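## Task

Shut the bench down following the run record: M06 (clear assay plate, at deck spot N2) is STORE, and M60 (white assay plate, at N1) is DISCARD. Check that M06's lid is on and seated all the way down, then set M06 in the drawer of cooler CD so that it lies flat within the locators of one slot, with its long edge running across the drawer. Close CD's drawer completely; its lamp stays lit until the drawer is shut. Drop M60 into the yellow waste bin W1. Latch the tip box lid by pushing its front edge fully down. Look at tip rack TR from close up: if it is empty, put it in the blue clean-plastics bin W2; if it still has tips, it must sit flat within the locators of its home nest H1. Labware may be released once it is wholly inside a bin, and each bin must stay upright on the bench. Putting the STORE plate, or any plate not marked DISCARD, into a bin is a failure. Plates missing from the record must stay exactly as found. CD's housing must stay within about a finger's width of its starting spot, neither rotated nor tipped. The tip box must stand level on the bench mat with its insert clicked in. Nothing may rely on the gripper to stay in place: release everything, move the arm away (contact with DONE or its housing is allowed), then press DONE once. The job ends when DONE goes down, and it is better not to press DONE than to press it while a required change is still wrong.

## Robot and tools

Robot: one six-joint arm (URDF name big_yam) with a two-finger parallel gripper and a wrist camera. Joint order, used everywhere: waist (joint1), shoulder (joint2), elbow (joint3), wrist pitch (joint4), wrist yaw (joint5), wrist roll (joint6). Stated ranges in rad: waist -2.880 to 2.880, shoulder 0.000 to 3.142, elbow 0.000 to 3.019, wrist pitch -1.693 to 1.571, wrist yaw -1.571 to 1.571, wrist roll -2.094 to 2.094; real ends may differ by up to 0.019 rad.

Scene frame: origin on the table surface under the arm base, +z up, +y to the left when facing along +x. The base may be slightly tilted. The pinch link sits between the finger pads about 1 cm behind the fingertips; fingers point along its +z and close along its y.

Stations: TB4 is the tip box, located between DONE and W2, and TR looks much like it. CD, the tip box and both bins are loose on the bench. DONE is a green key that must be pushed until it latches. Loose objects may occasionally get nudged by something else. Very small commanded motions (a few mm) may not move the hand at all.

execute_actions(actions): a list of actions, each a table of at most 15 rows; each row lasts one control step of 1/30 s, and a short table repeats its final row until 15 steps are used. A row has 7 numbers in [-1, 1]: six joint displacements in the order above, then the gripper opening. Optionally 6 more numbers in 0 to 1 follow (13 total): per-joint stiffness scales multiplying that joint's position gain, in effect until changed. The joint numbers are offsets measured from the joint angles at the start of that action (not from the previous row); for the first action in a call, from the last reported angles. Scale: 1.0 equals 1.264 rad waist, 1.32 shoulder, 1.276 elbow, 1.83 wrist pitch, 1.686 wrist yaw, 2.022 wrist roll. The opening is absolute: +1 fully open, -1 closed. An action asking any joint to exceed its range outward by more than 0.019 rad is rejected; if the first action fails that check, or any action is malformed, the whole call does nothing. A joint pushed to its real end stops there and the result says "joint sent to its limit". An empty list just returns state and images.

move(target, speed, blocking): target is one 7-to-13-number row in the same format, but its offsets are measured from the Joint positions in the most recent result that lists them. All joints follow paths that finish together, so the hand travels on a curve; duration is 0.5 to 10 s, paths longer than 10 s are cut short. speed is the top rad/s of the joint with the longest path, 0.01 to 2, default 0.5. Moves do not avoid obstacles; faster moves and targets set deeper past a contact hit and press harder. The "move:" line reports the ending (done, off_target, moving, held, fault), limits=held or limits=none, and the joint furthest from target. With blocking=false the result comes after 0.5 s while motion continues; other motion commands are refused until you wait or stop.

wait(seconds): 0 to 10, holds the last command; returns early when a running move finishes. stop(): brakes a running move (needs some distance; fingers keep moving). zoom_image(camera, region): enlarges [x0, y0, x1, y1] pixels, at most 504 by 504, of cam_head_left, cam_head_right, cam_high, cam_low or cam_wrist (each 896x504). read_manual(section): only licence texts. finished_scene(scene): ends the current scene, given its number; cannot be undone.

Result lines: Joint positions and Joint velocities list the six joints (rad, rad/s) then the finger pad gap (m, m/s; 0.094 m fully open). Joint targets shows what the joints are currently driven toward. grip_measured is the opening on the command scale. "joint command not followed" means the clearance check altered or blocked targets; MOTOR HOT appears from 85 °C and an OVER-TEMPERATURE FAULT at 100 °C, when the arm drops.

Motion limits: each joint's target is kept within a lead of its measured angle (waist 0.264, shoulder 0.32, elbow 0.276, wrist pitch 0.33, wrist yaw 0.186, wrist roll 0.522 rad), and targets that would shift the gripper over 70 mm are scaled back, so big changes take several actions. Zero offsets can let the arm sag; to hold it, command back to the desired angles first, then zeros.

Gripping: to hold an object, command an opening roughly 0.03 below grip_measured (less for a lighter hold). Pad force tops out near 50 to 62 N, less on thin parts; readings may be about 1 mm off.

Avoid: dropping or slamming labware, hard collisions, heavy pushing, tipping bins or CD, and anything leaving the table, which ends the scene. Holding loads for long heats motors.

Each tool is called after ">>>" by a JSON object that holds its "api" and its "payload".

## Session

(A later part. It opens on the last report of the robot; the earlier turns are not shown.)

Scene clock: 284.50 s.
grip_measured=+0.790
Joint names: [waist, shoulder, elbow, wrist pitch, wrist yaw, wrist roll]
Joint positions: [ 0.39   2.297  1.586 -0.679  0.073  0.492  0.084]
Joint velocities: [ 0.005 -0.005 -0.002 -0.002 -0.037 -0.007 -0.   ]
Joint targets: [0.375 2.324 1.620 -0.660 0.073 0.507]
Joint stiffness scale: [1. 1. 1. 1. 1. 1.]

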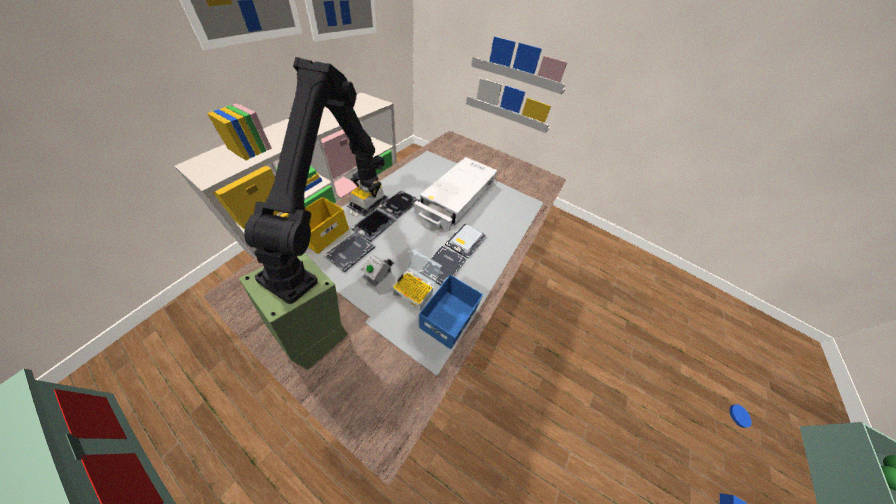

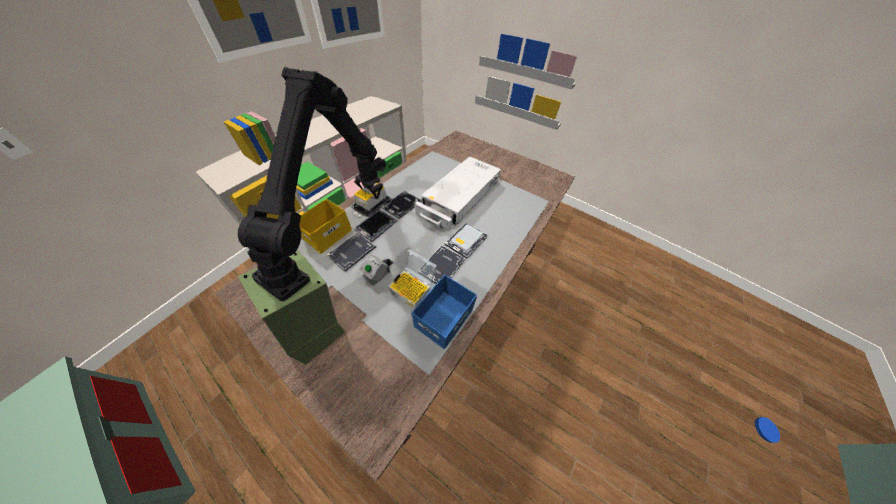

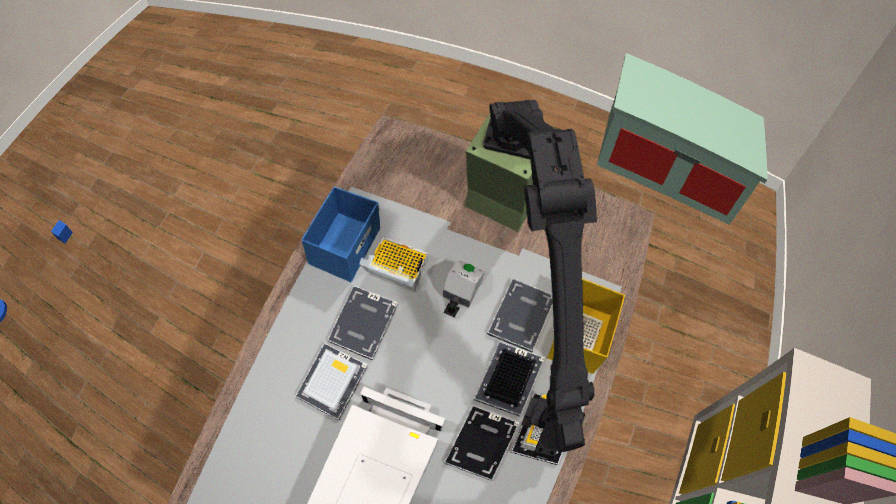

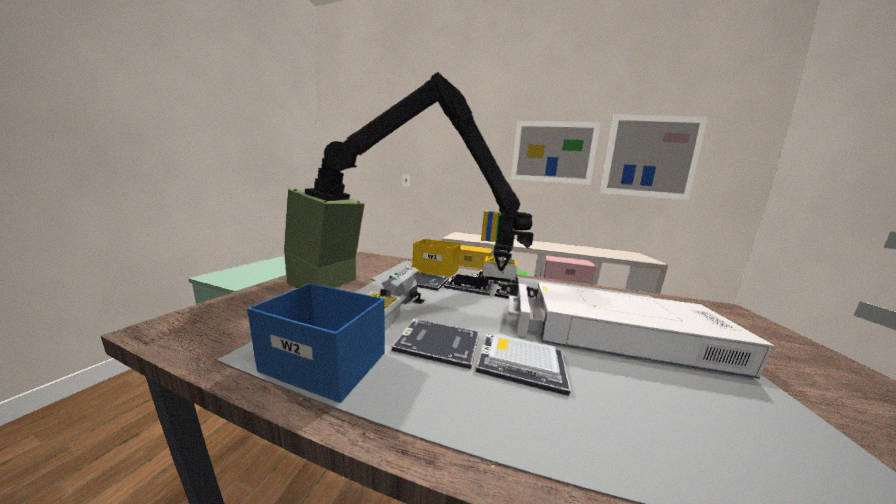

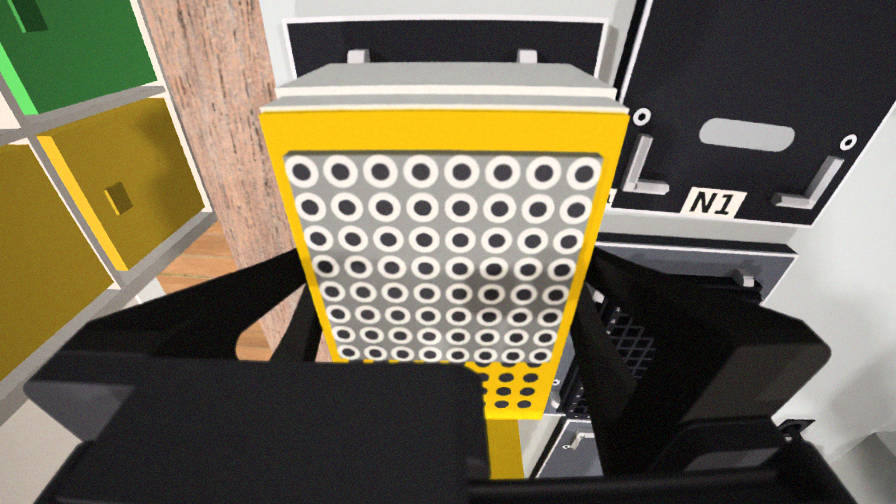

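>>> {"api": "move", "payload": {"target": [0.0135,0.028,0.026,0.013,0,0.007,0.745], "speed": 0.03}}

Scene clock: 292.63 s.
grip_measured=+0.790
Joint names: [waist, shoulder, elbow, wrist pitch, wrist yaw, wrist roll]
Joint positions: [ 0.396  2.306  1.586 -0.671  0.073  0.494  0.084]
Joint velocities: [-0.005 -0.015  0.002 -0.002  0.007  0.007 -0.001]
Joint targets: [0.407 2.334 1.619 -0.655 0.073 0.506]
Joint stiffness scale: [1. 1. 1. 1. 1. 1.]
move: off_target; limits=none; farthest joint: the elbow, 0.033 radians from its target (0.033 radians at the start)

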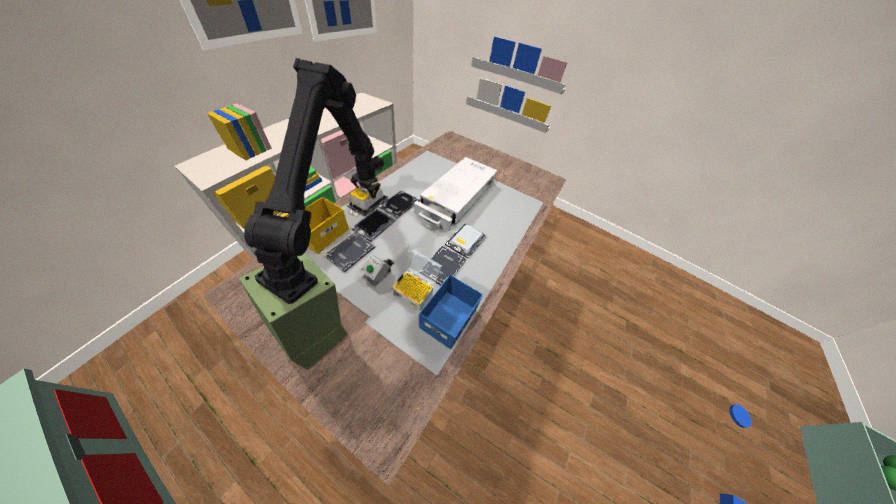

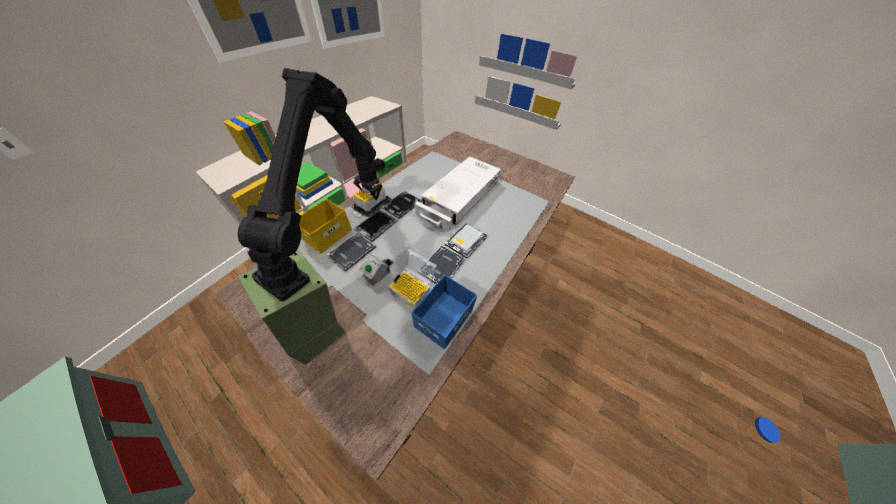

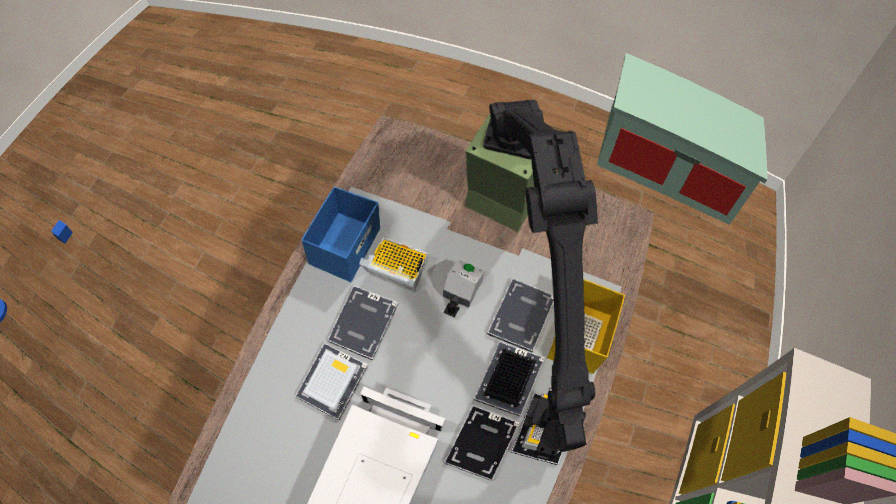

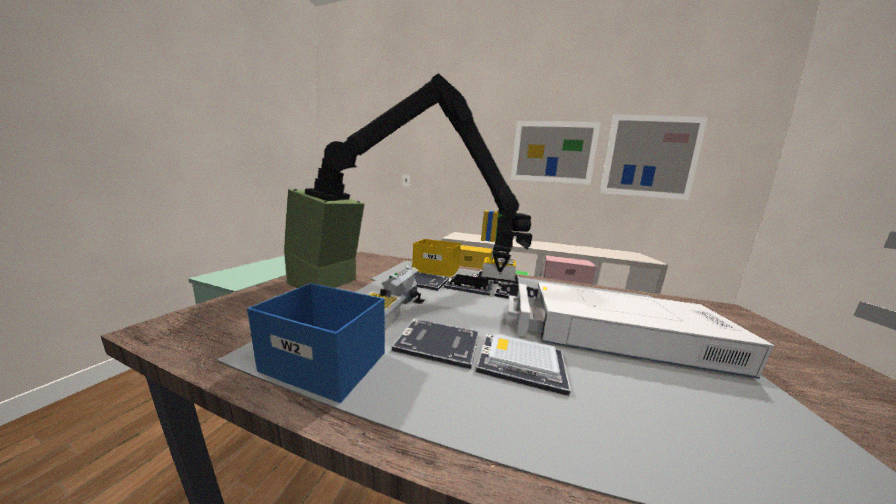

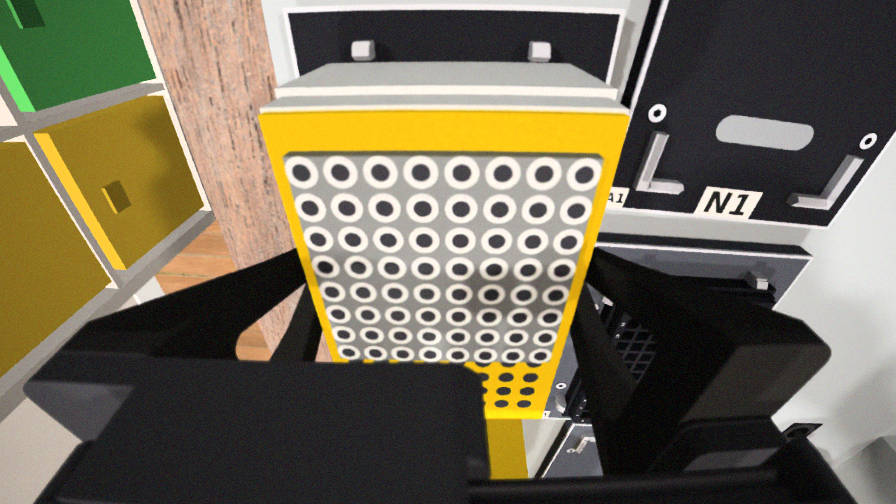

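>>> {"api": "move", "payload": {"target": [0.003,0.032,0.031,0.017,0,0.003,0.745], "speed": 0.03}}

Scene clock: 296.60 s.
grip_measured=+0.790
Joint names: [waist, shoulder, elbow, wrist pitch, wrist yaw, wrist roll]
Joint positions: [ 0.396  2.316  1.588 -0.661  0.077  0.494  0.084]
Joint velocities: [-0.015 -0.005  0.002  0.007 -0.007  0.037 -0.001]
Joint targets: [0.399 2.348 1.625 -0.640 0.073 0.500]
Joint stiffness scale: [1. 1. 1. 1. 1. 1.]
move: off_target; limits=none; farthest joint: the elbow, 0.038 radians from its target (0.040 radians at the start)

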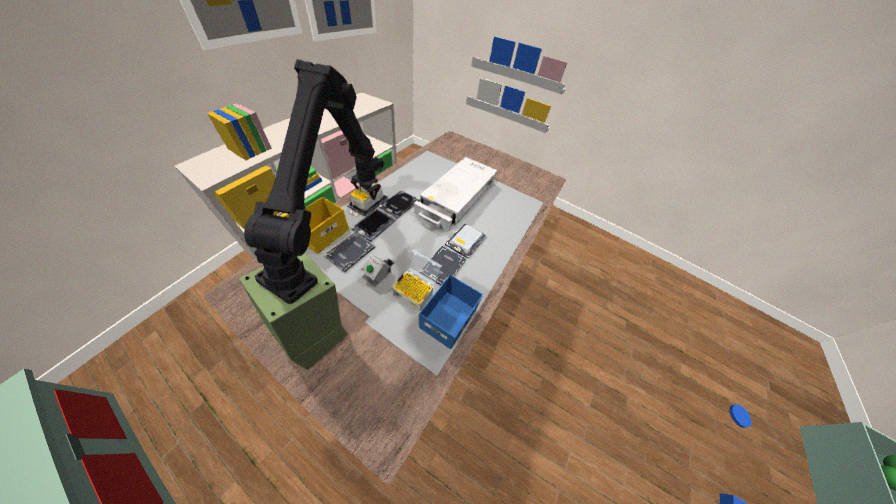

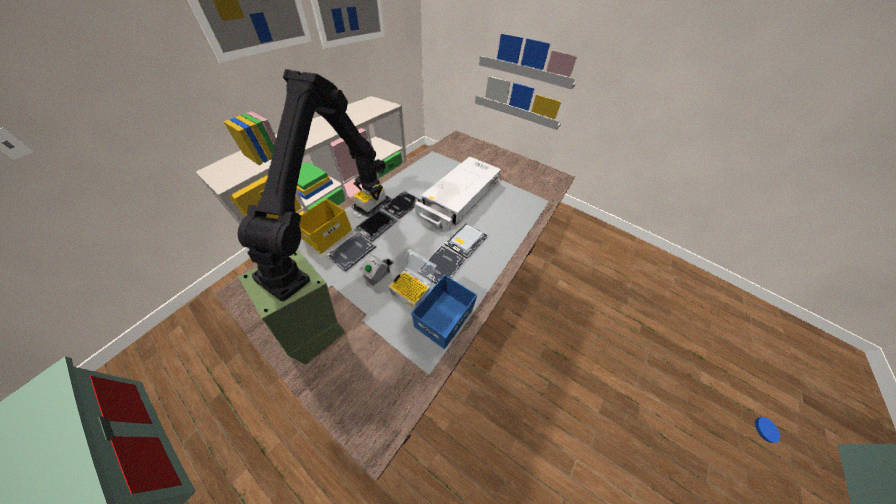

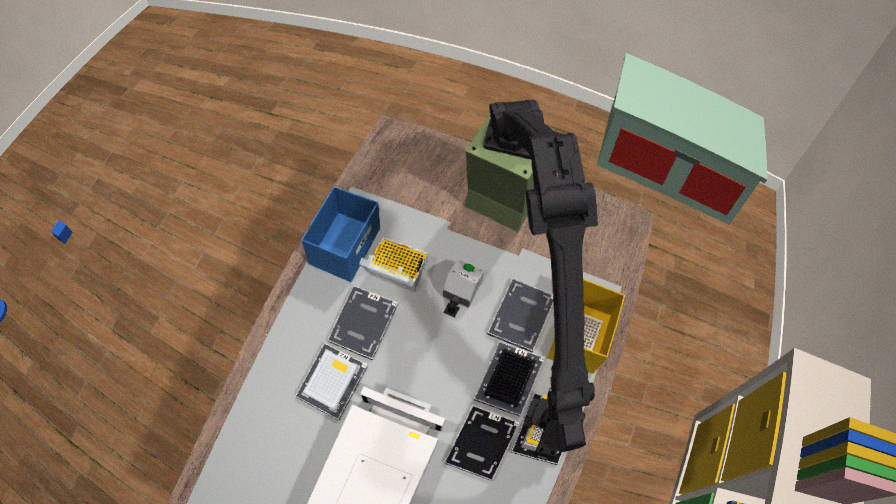

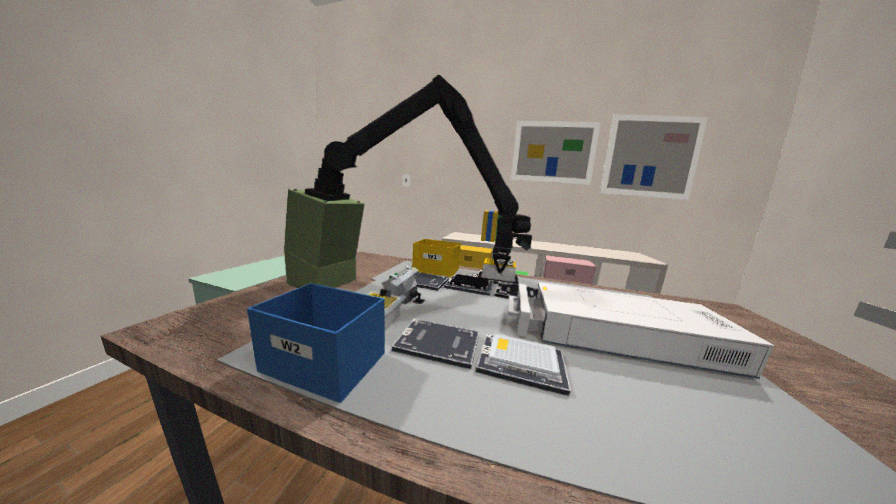

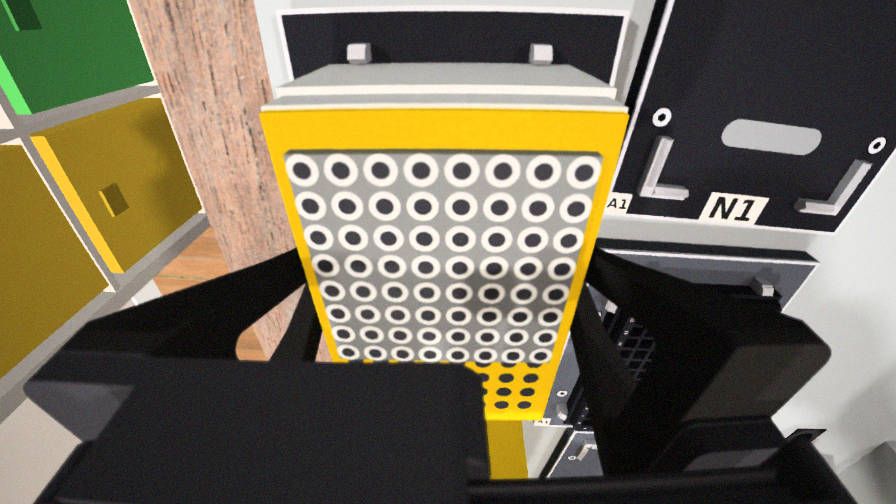

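Looks seated (edge 279–628). Release and lift.

>>> {"api": "move", "payload": {"target": [0,0.02,0.028,0.01,0,0,1.0], "speed": 0.05}}

>>> {"api": "move", "payload": {"target": [0,-0.12,0.0,-0.1,0,0,1.0], "speed": 0.2}}

Scene clock: 300.07 s.
grip_measured=+1.000
Joint names: [waist, shoulder, elbow, wrist pitch, wrist yaw, wrist roll]
Joint positions: [ 0.396  2.316  1.592 -0.661  0.078  0.494  0.094]
Joint velocities: [-0.005 -0.005  0.002  0.002 -0.11   0.051  0.   ]
Joint targets: [0.396 2.343 1.624 -0.643 0.077 0.494]
Joint stiffness scale: [1. 1. 1. 1. 1. 1.]
move: off_target; limits=none; farthest joint: the elbow, 0.032 radians from its target (0.036 radians at the start)

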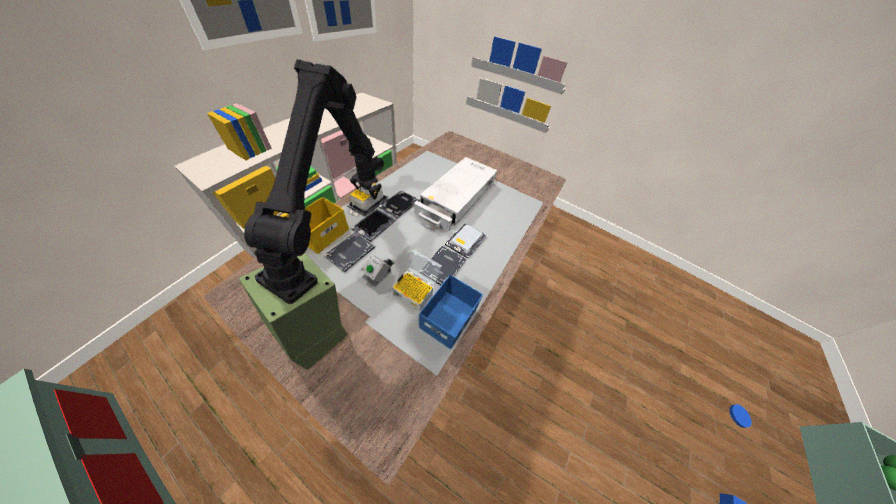

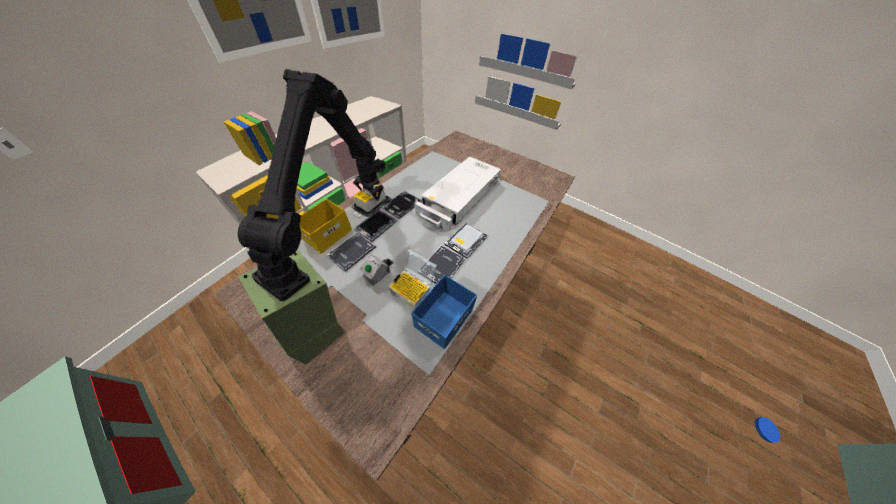

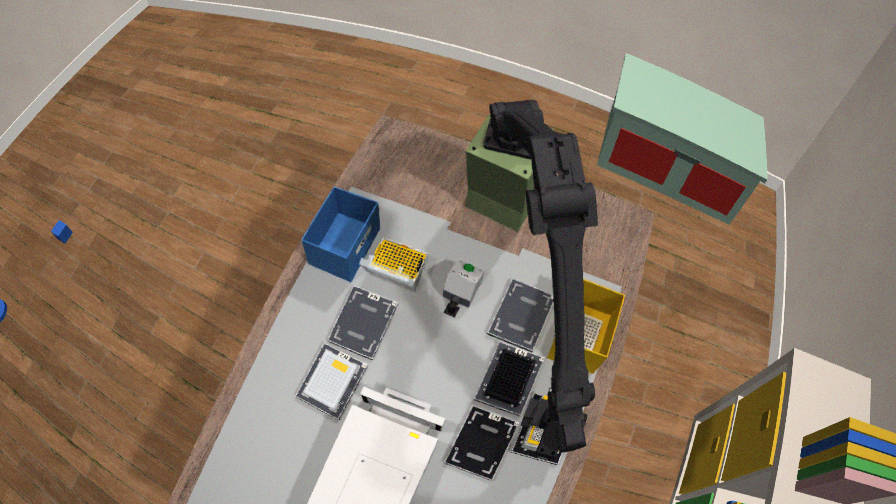

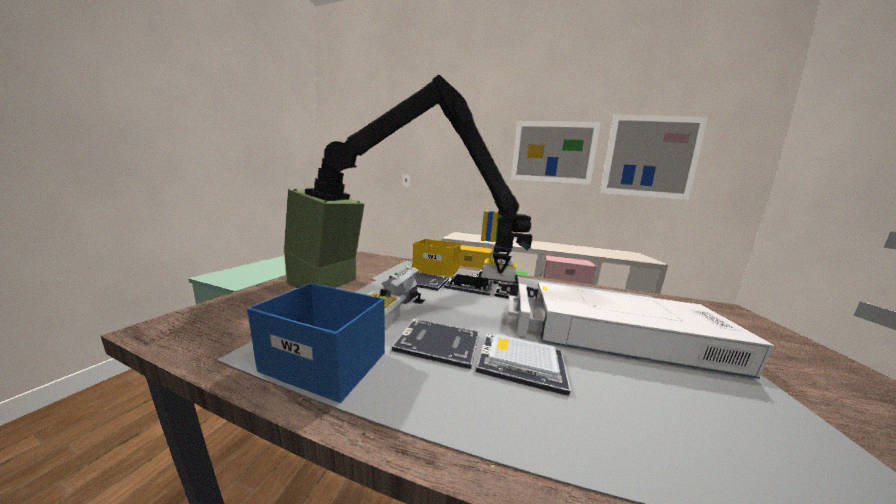

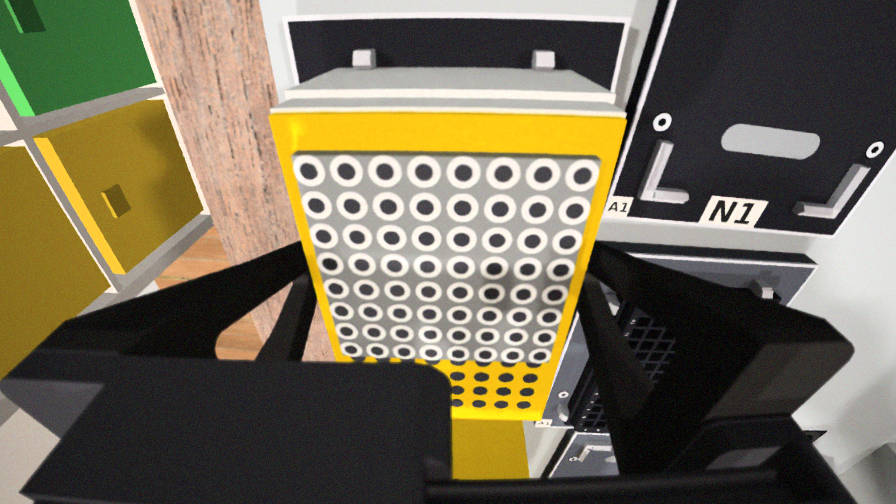

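Scene clock: 301.40 s.
grip_measured=+1.000
Joint names: [waist, shoulder, elbow, wrist pitch, wrist yaw, wrist roll]
Joint positions: [ 0.396  2.159  1.592 -0.828  0.078  0.494  0.094]
Joint velocities: [-0.005  0.005  0.007  0.012 -0.022 -0.022  0.   ]
Joint targets: [0.396 2.158 1.592 -0.844 0.078 0.494]
Joint stiffness scale: [1. 1. 1. 1. 1. 1.]
move: done; limits=none; farthest joint: the wrist pitch, 0.016 radians from its target (0.183 radians at the start)

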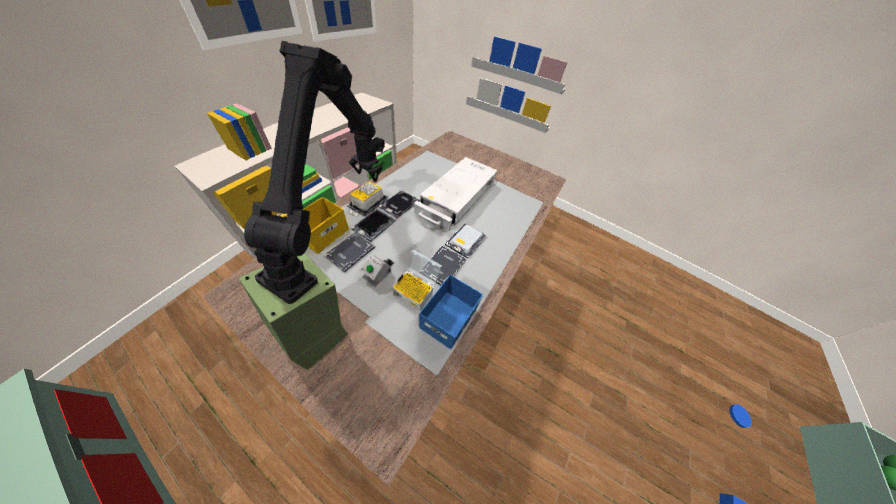

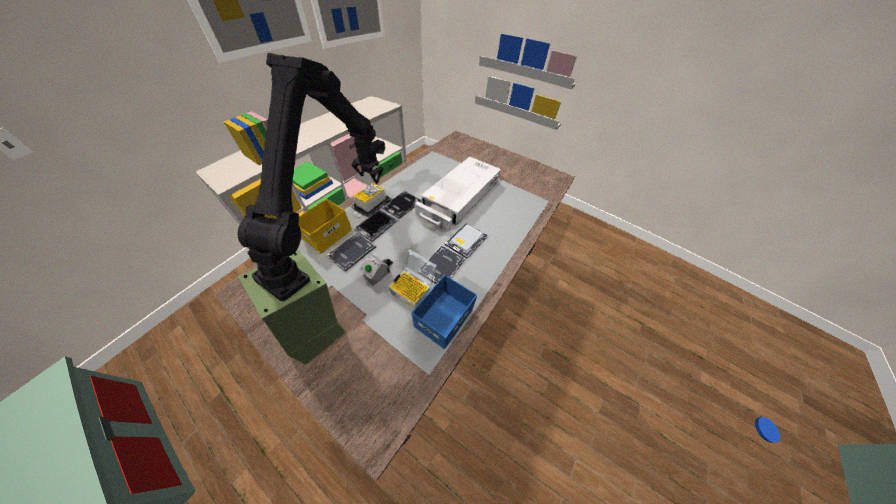

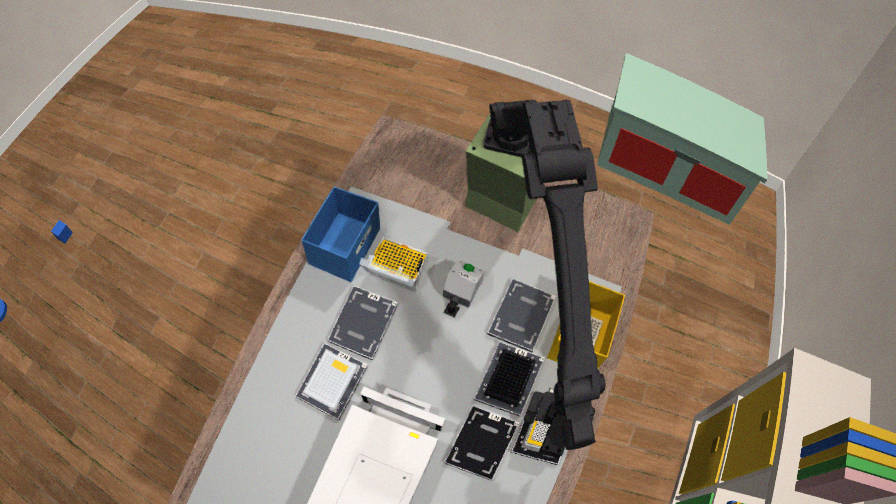

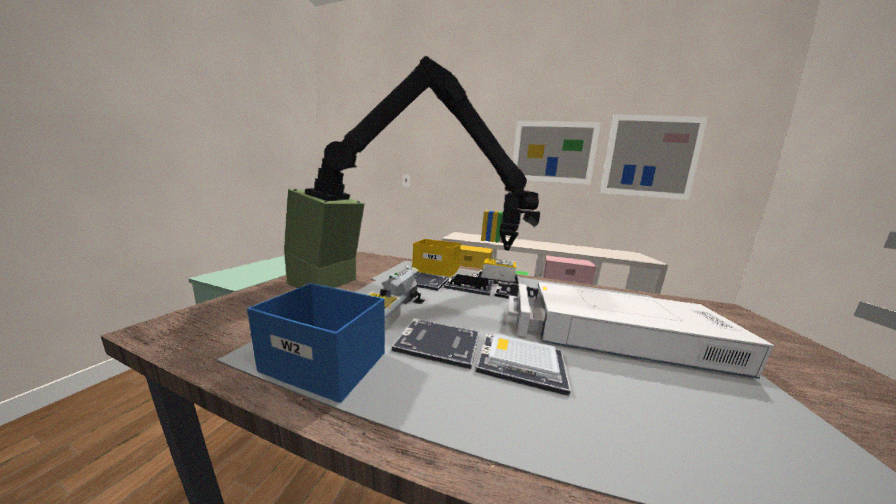

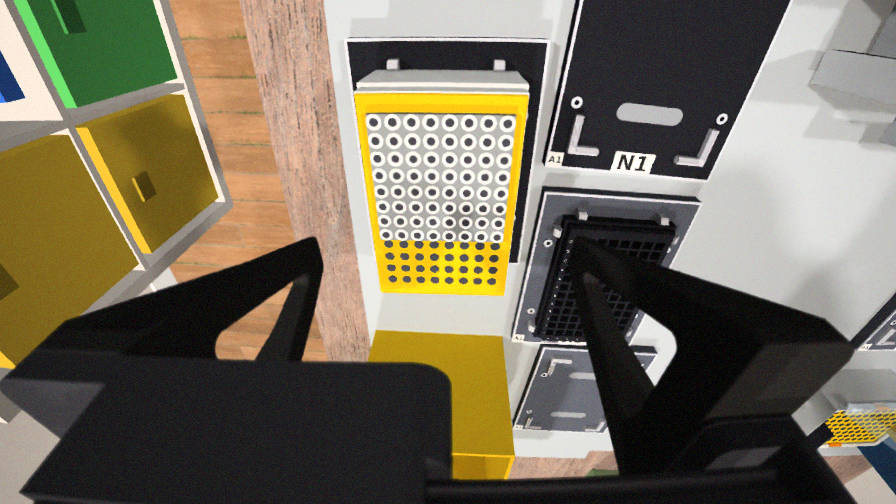

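>>> {"api": "move", "payload": {"target": [-0.43,-0.046,-0.154,0.088,-0.061,-0.247,1.0], "speed": 0.4}}

Scene clock: 309.47 s.
grip_measured=+1.000
Joint names: [waist, shoulder, elbow, wrist pitch, wrist yaw, wrist roll]
Joint positions: [-0.157  2.109  1.403 -0.684 -0.023  0.01   0.094]
Joint velocities: [ 0.005  0.005 -0.017  0.002 -0.051  0.007  0.   ]
Joint targets: [-0.148 2.098 1.395 -0.667 -0.025 -0.006]
Joint stiffness scale: [1. 1. 1. 1. 1. 1.]
move: done; limits=none; farthest joint: the wrist pitch, 0.017 radians from its target (0.161 radians at the start)

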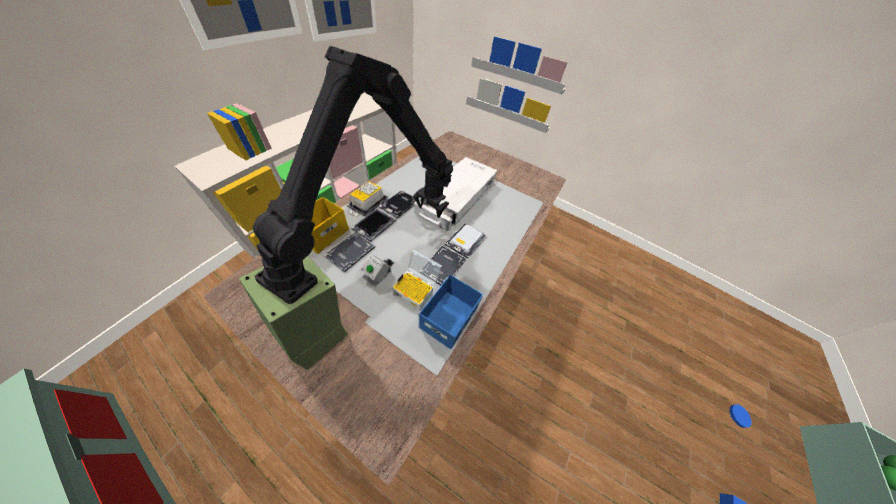

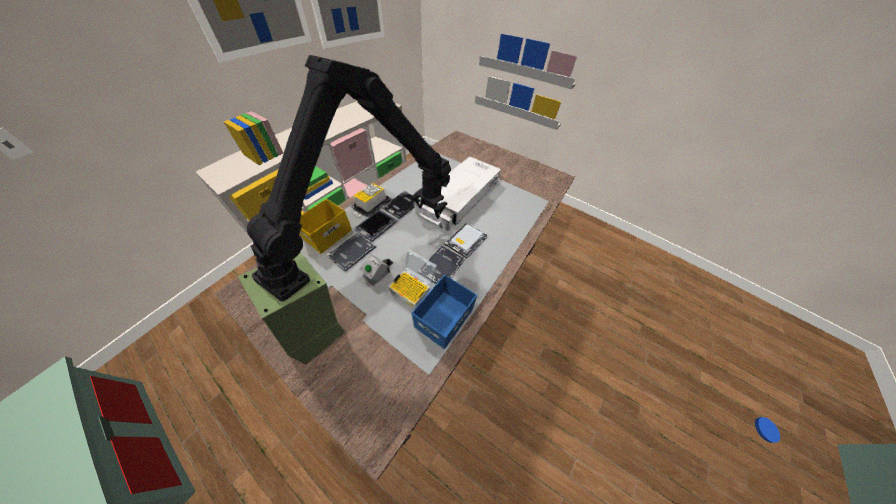

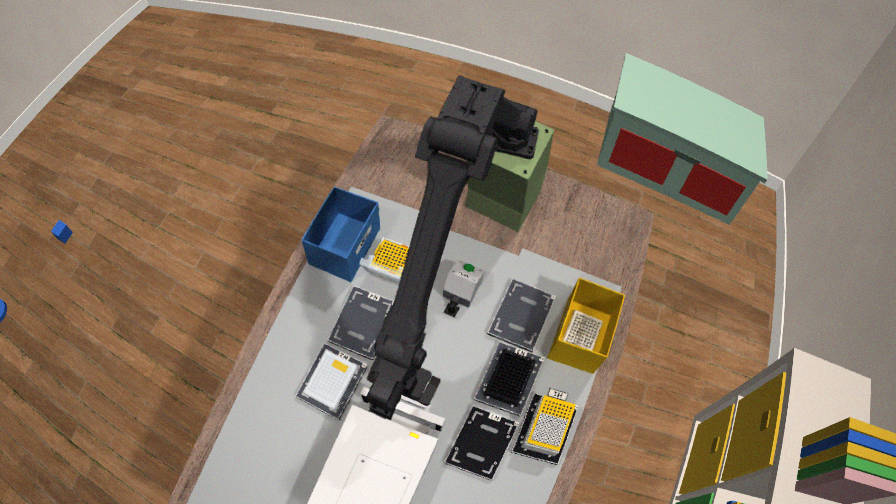

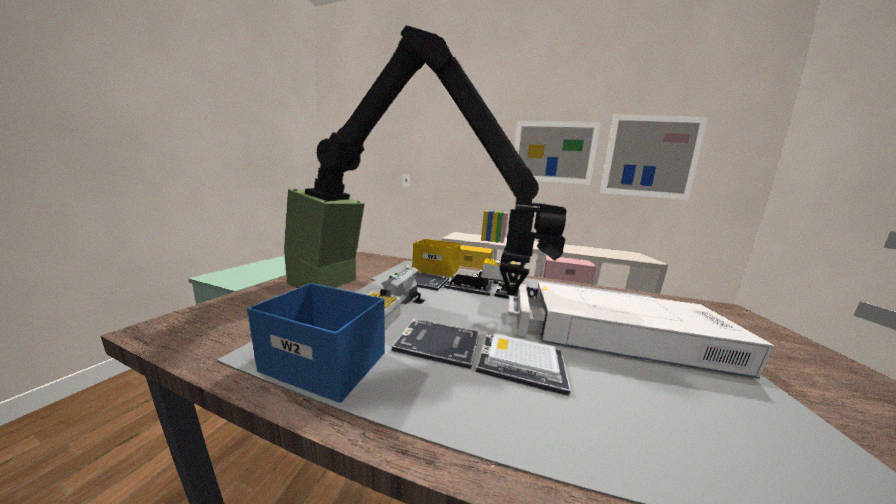

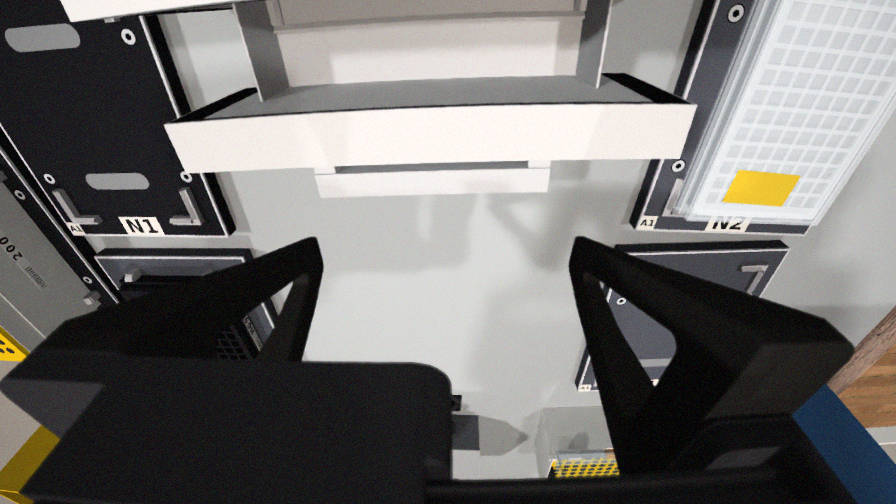

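>>> {"api": "move", "payload": {"target": [0.018,0.06,0.121,-0.039,0,-0.797,-0.23], "speed": 0.7}}

Scene clock: 335.27 s.
grip_measured=-0.228
Joint names: [waist, shoulder, elbow, wrist pitch, wrist yaw, wrist roll]
Joint positions: [-0.146  2.156  1.524 -0.739 -0.023 -1.586  0.036]
Joint velocities: [-0.005 -0.015  0.007 -0.017 -0.066 -0.007 -0.   ]
Joint targets: [-0.134 2.188 1.557 -0.755 -0.023 -1.602]
Joint stiffness scale: [1. 1. 1. 1. 1. 1.]
move: off_target; limits=none; farthest joint: the elbow, 0.034 radians from its target (0.155 radians at the start)

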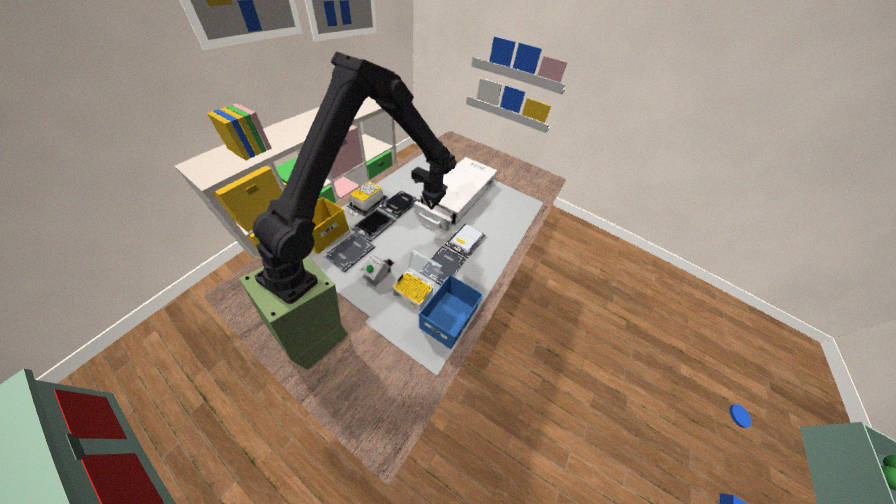

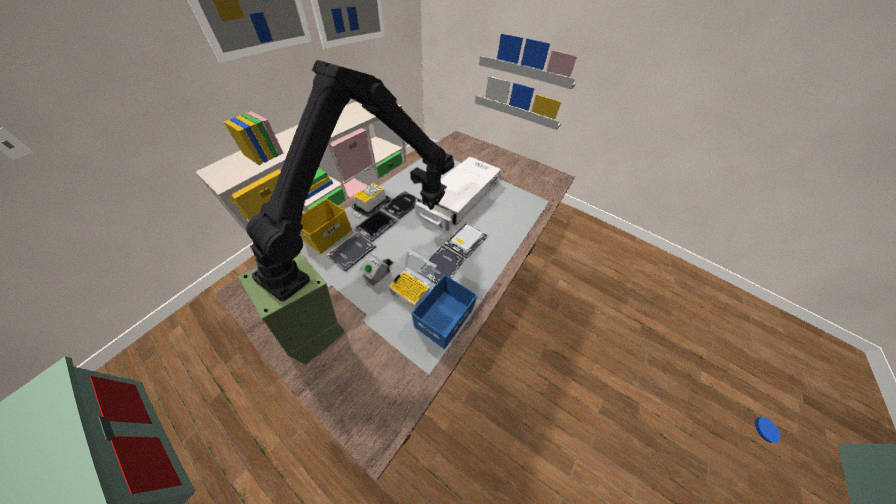

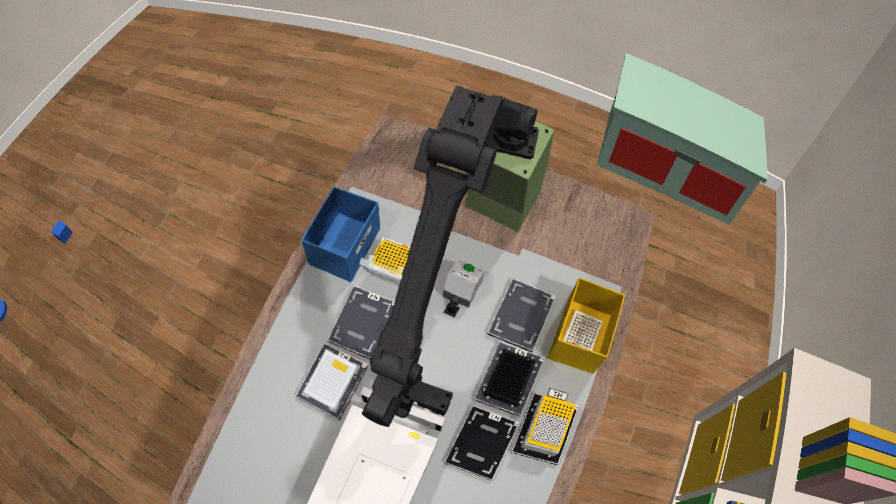

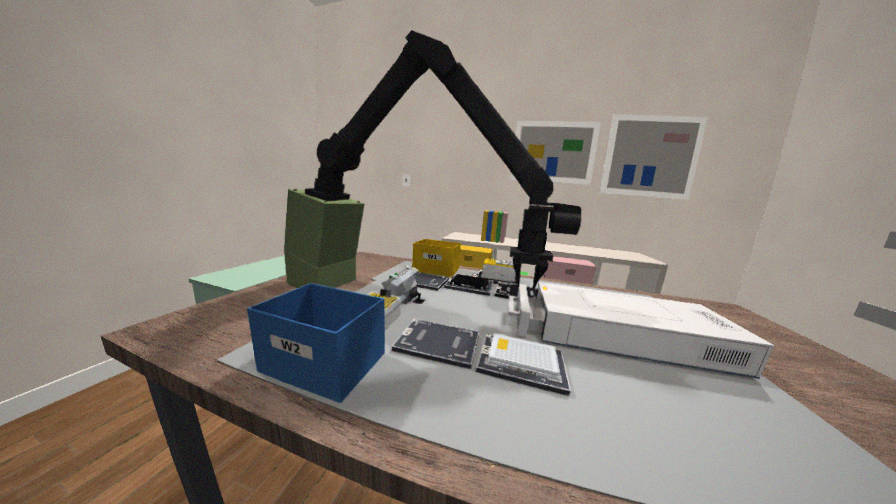

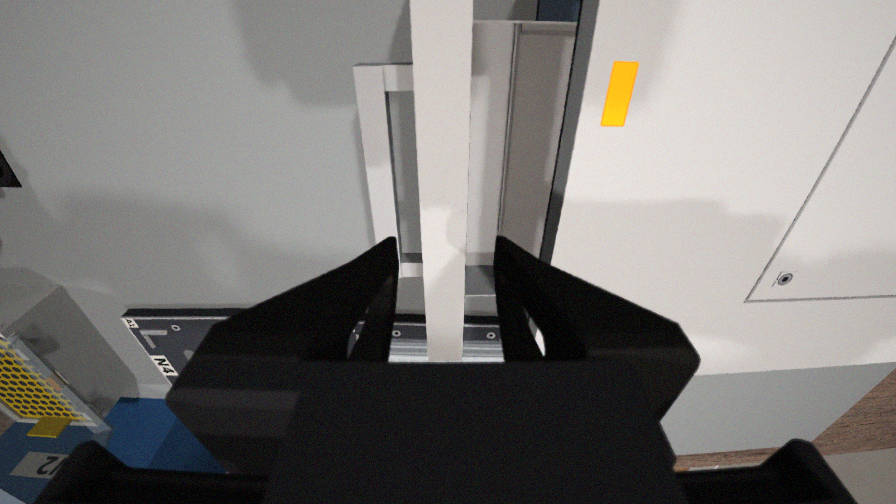

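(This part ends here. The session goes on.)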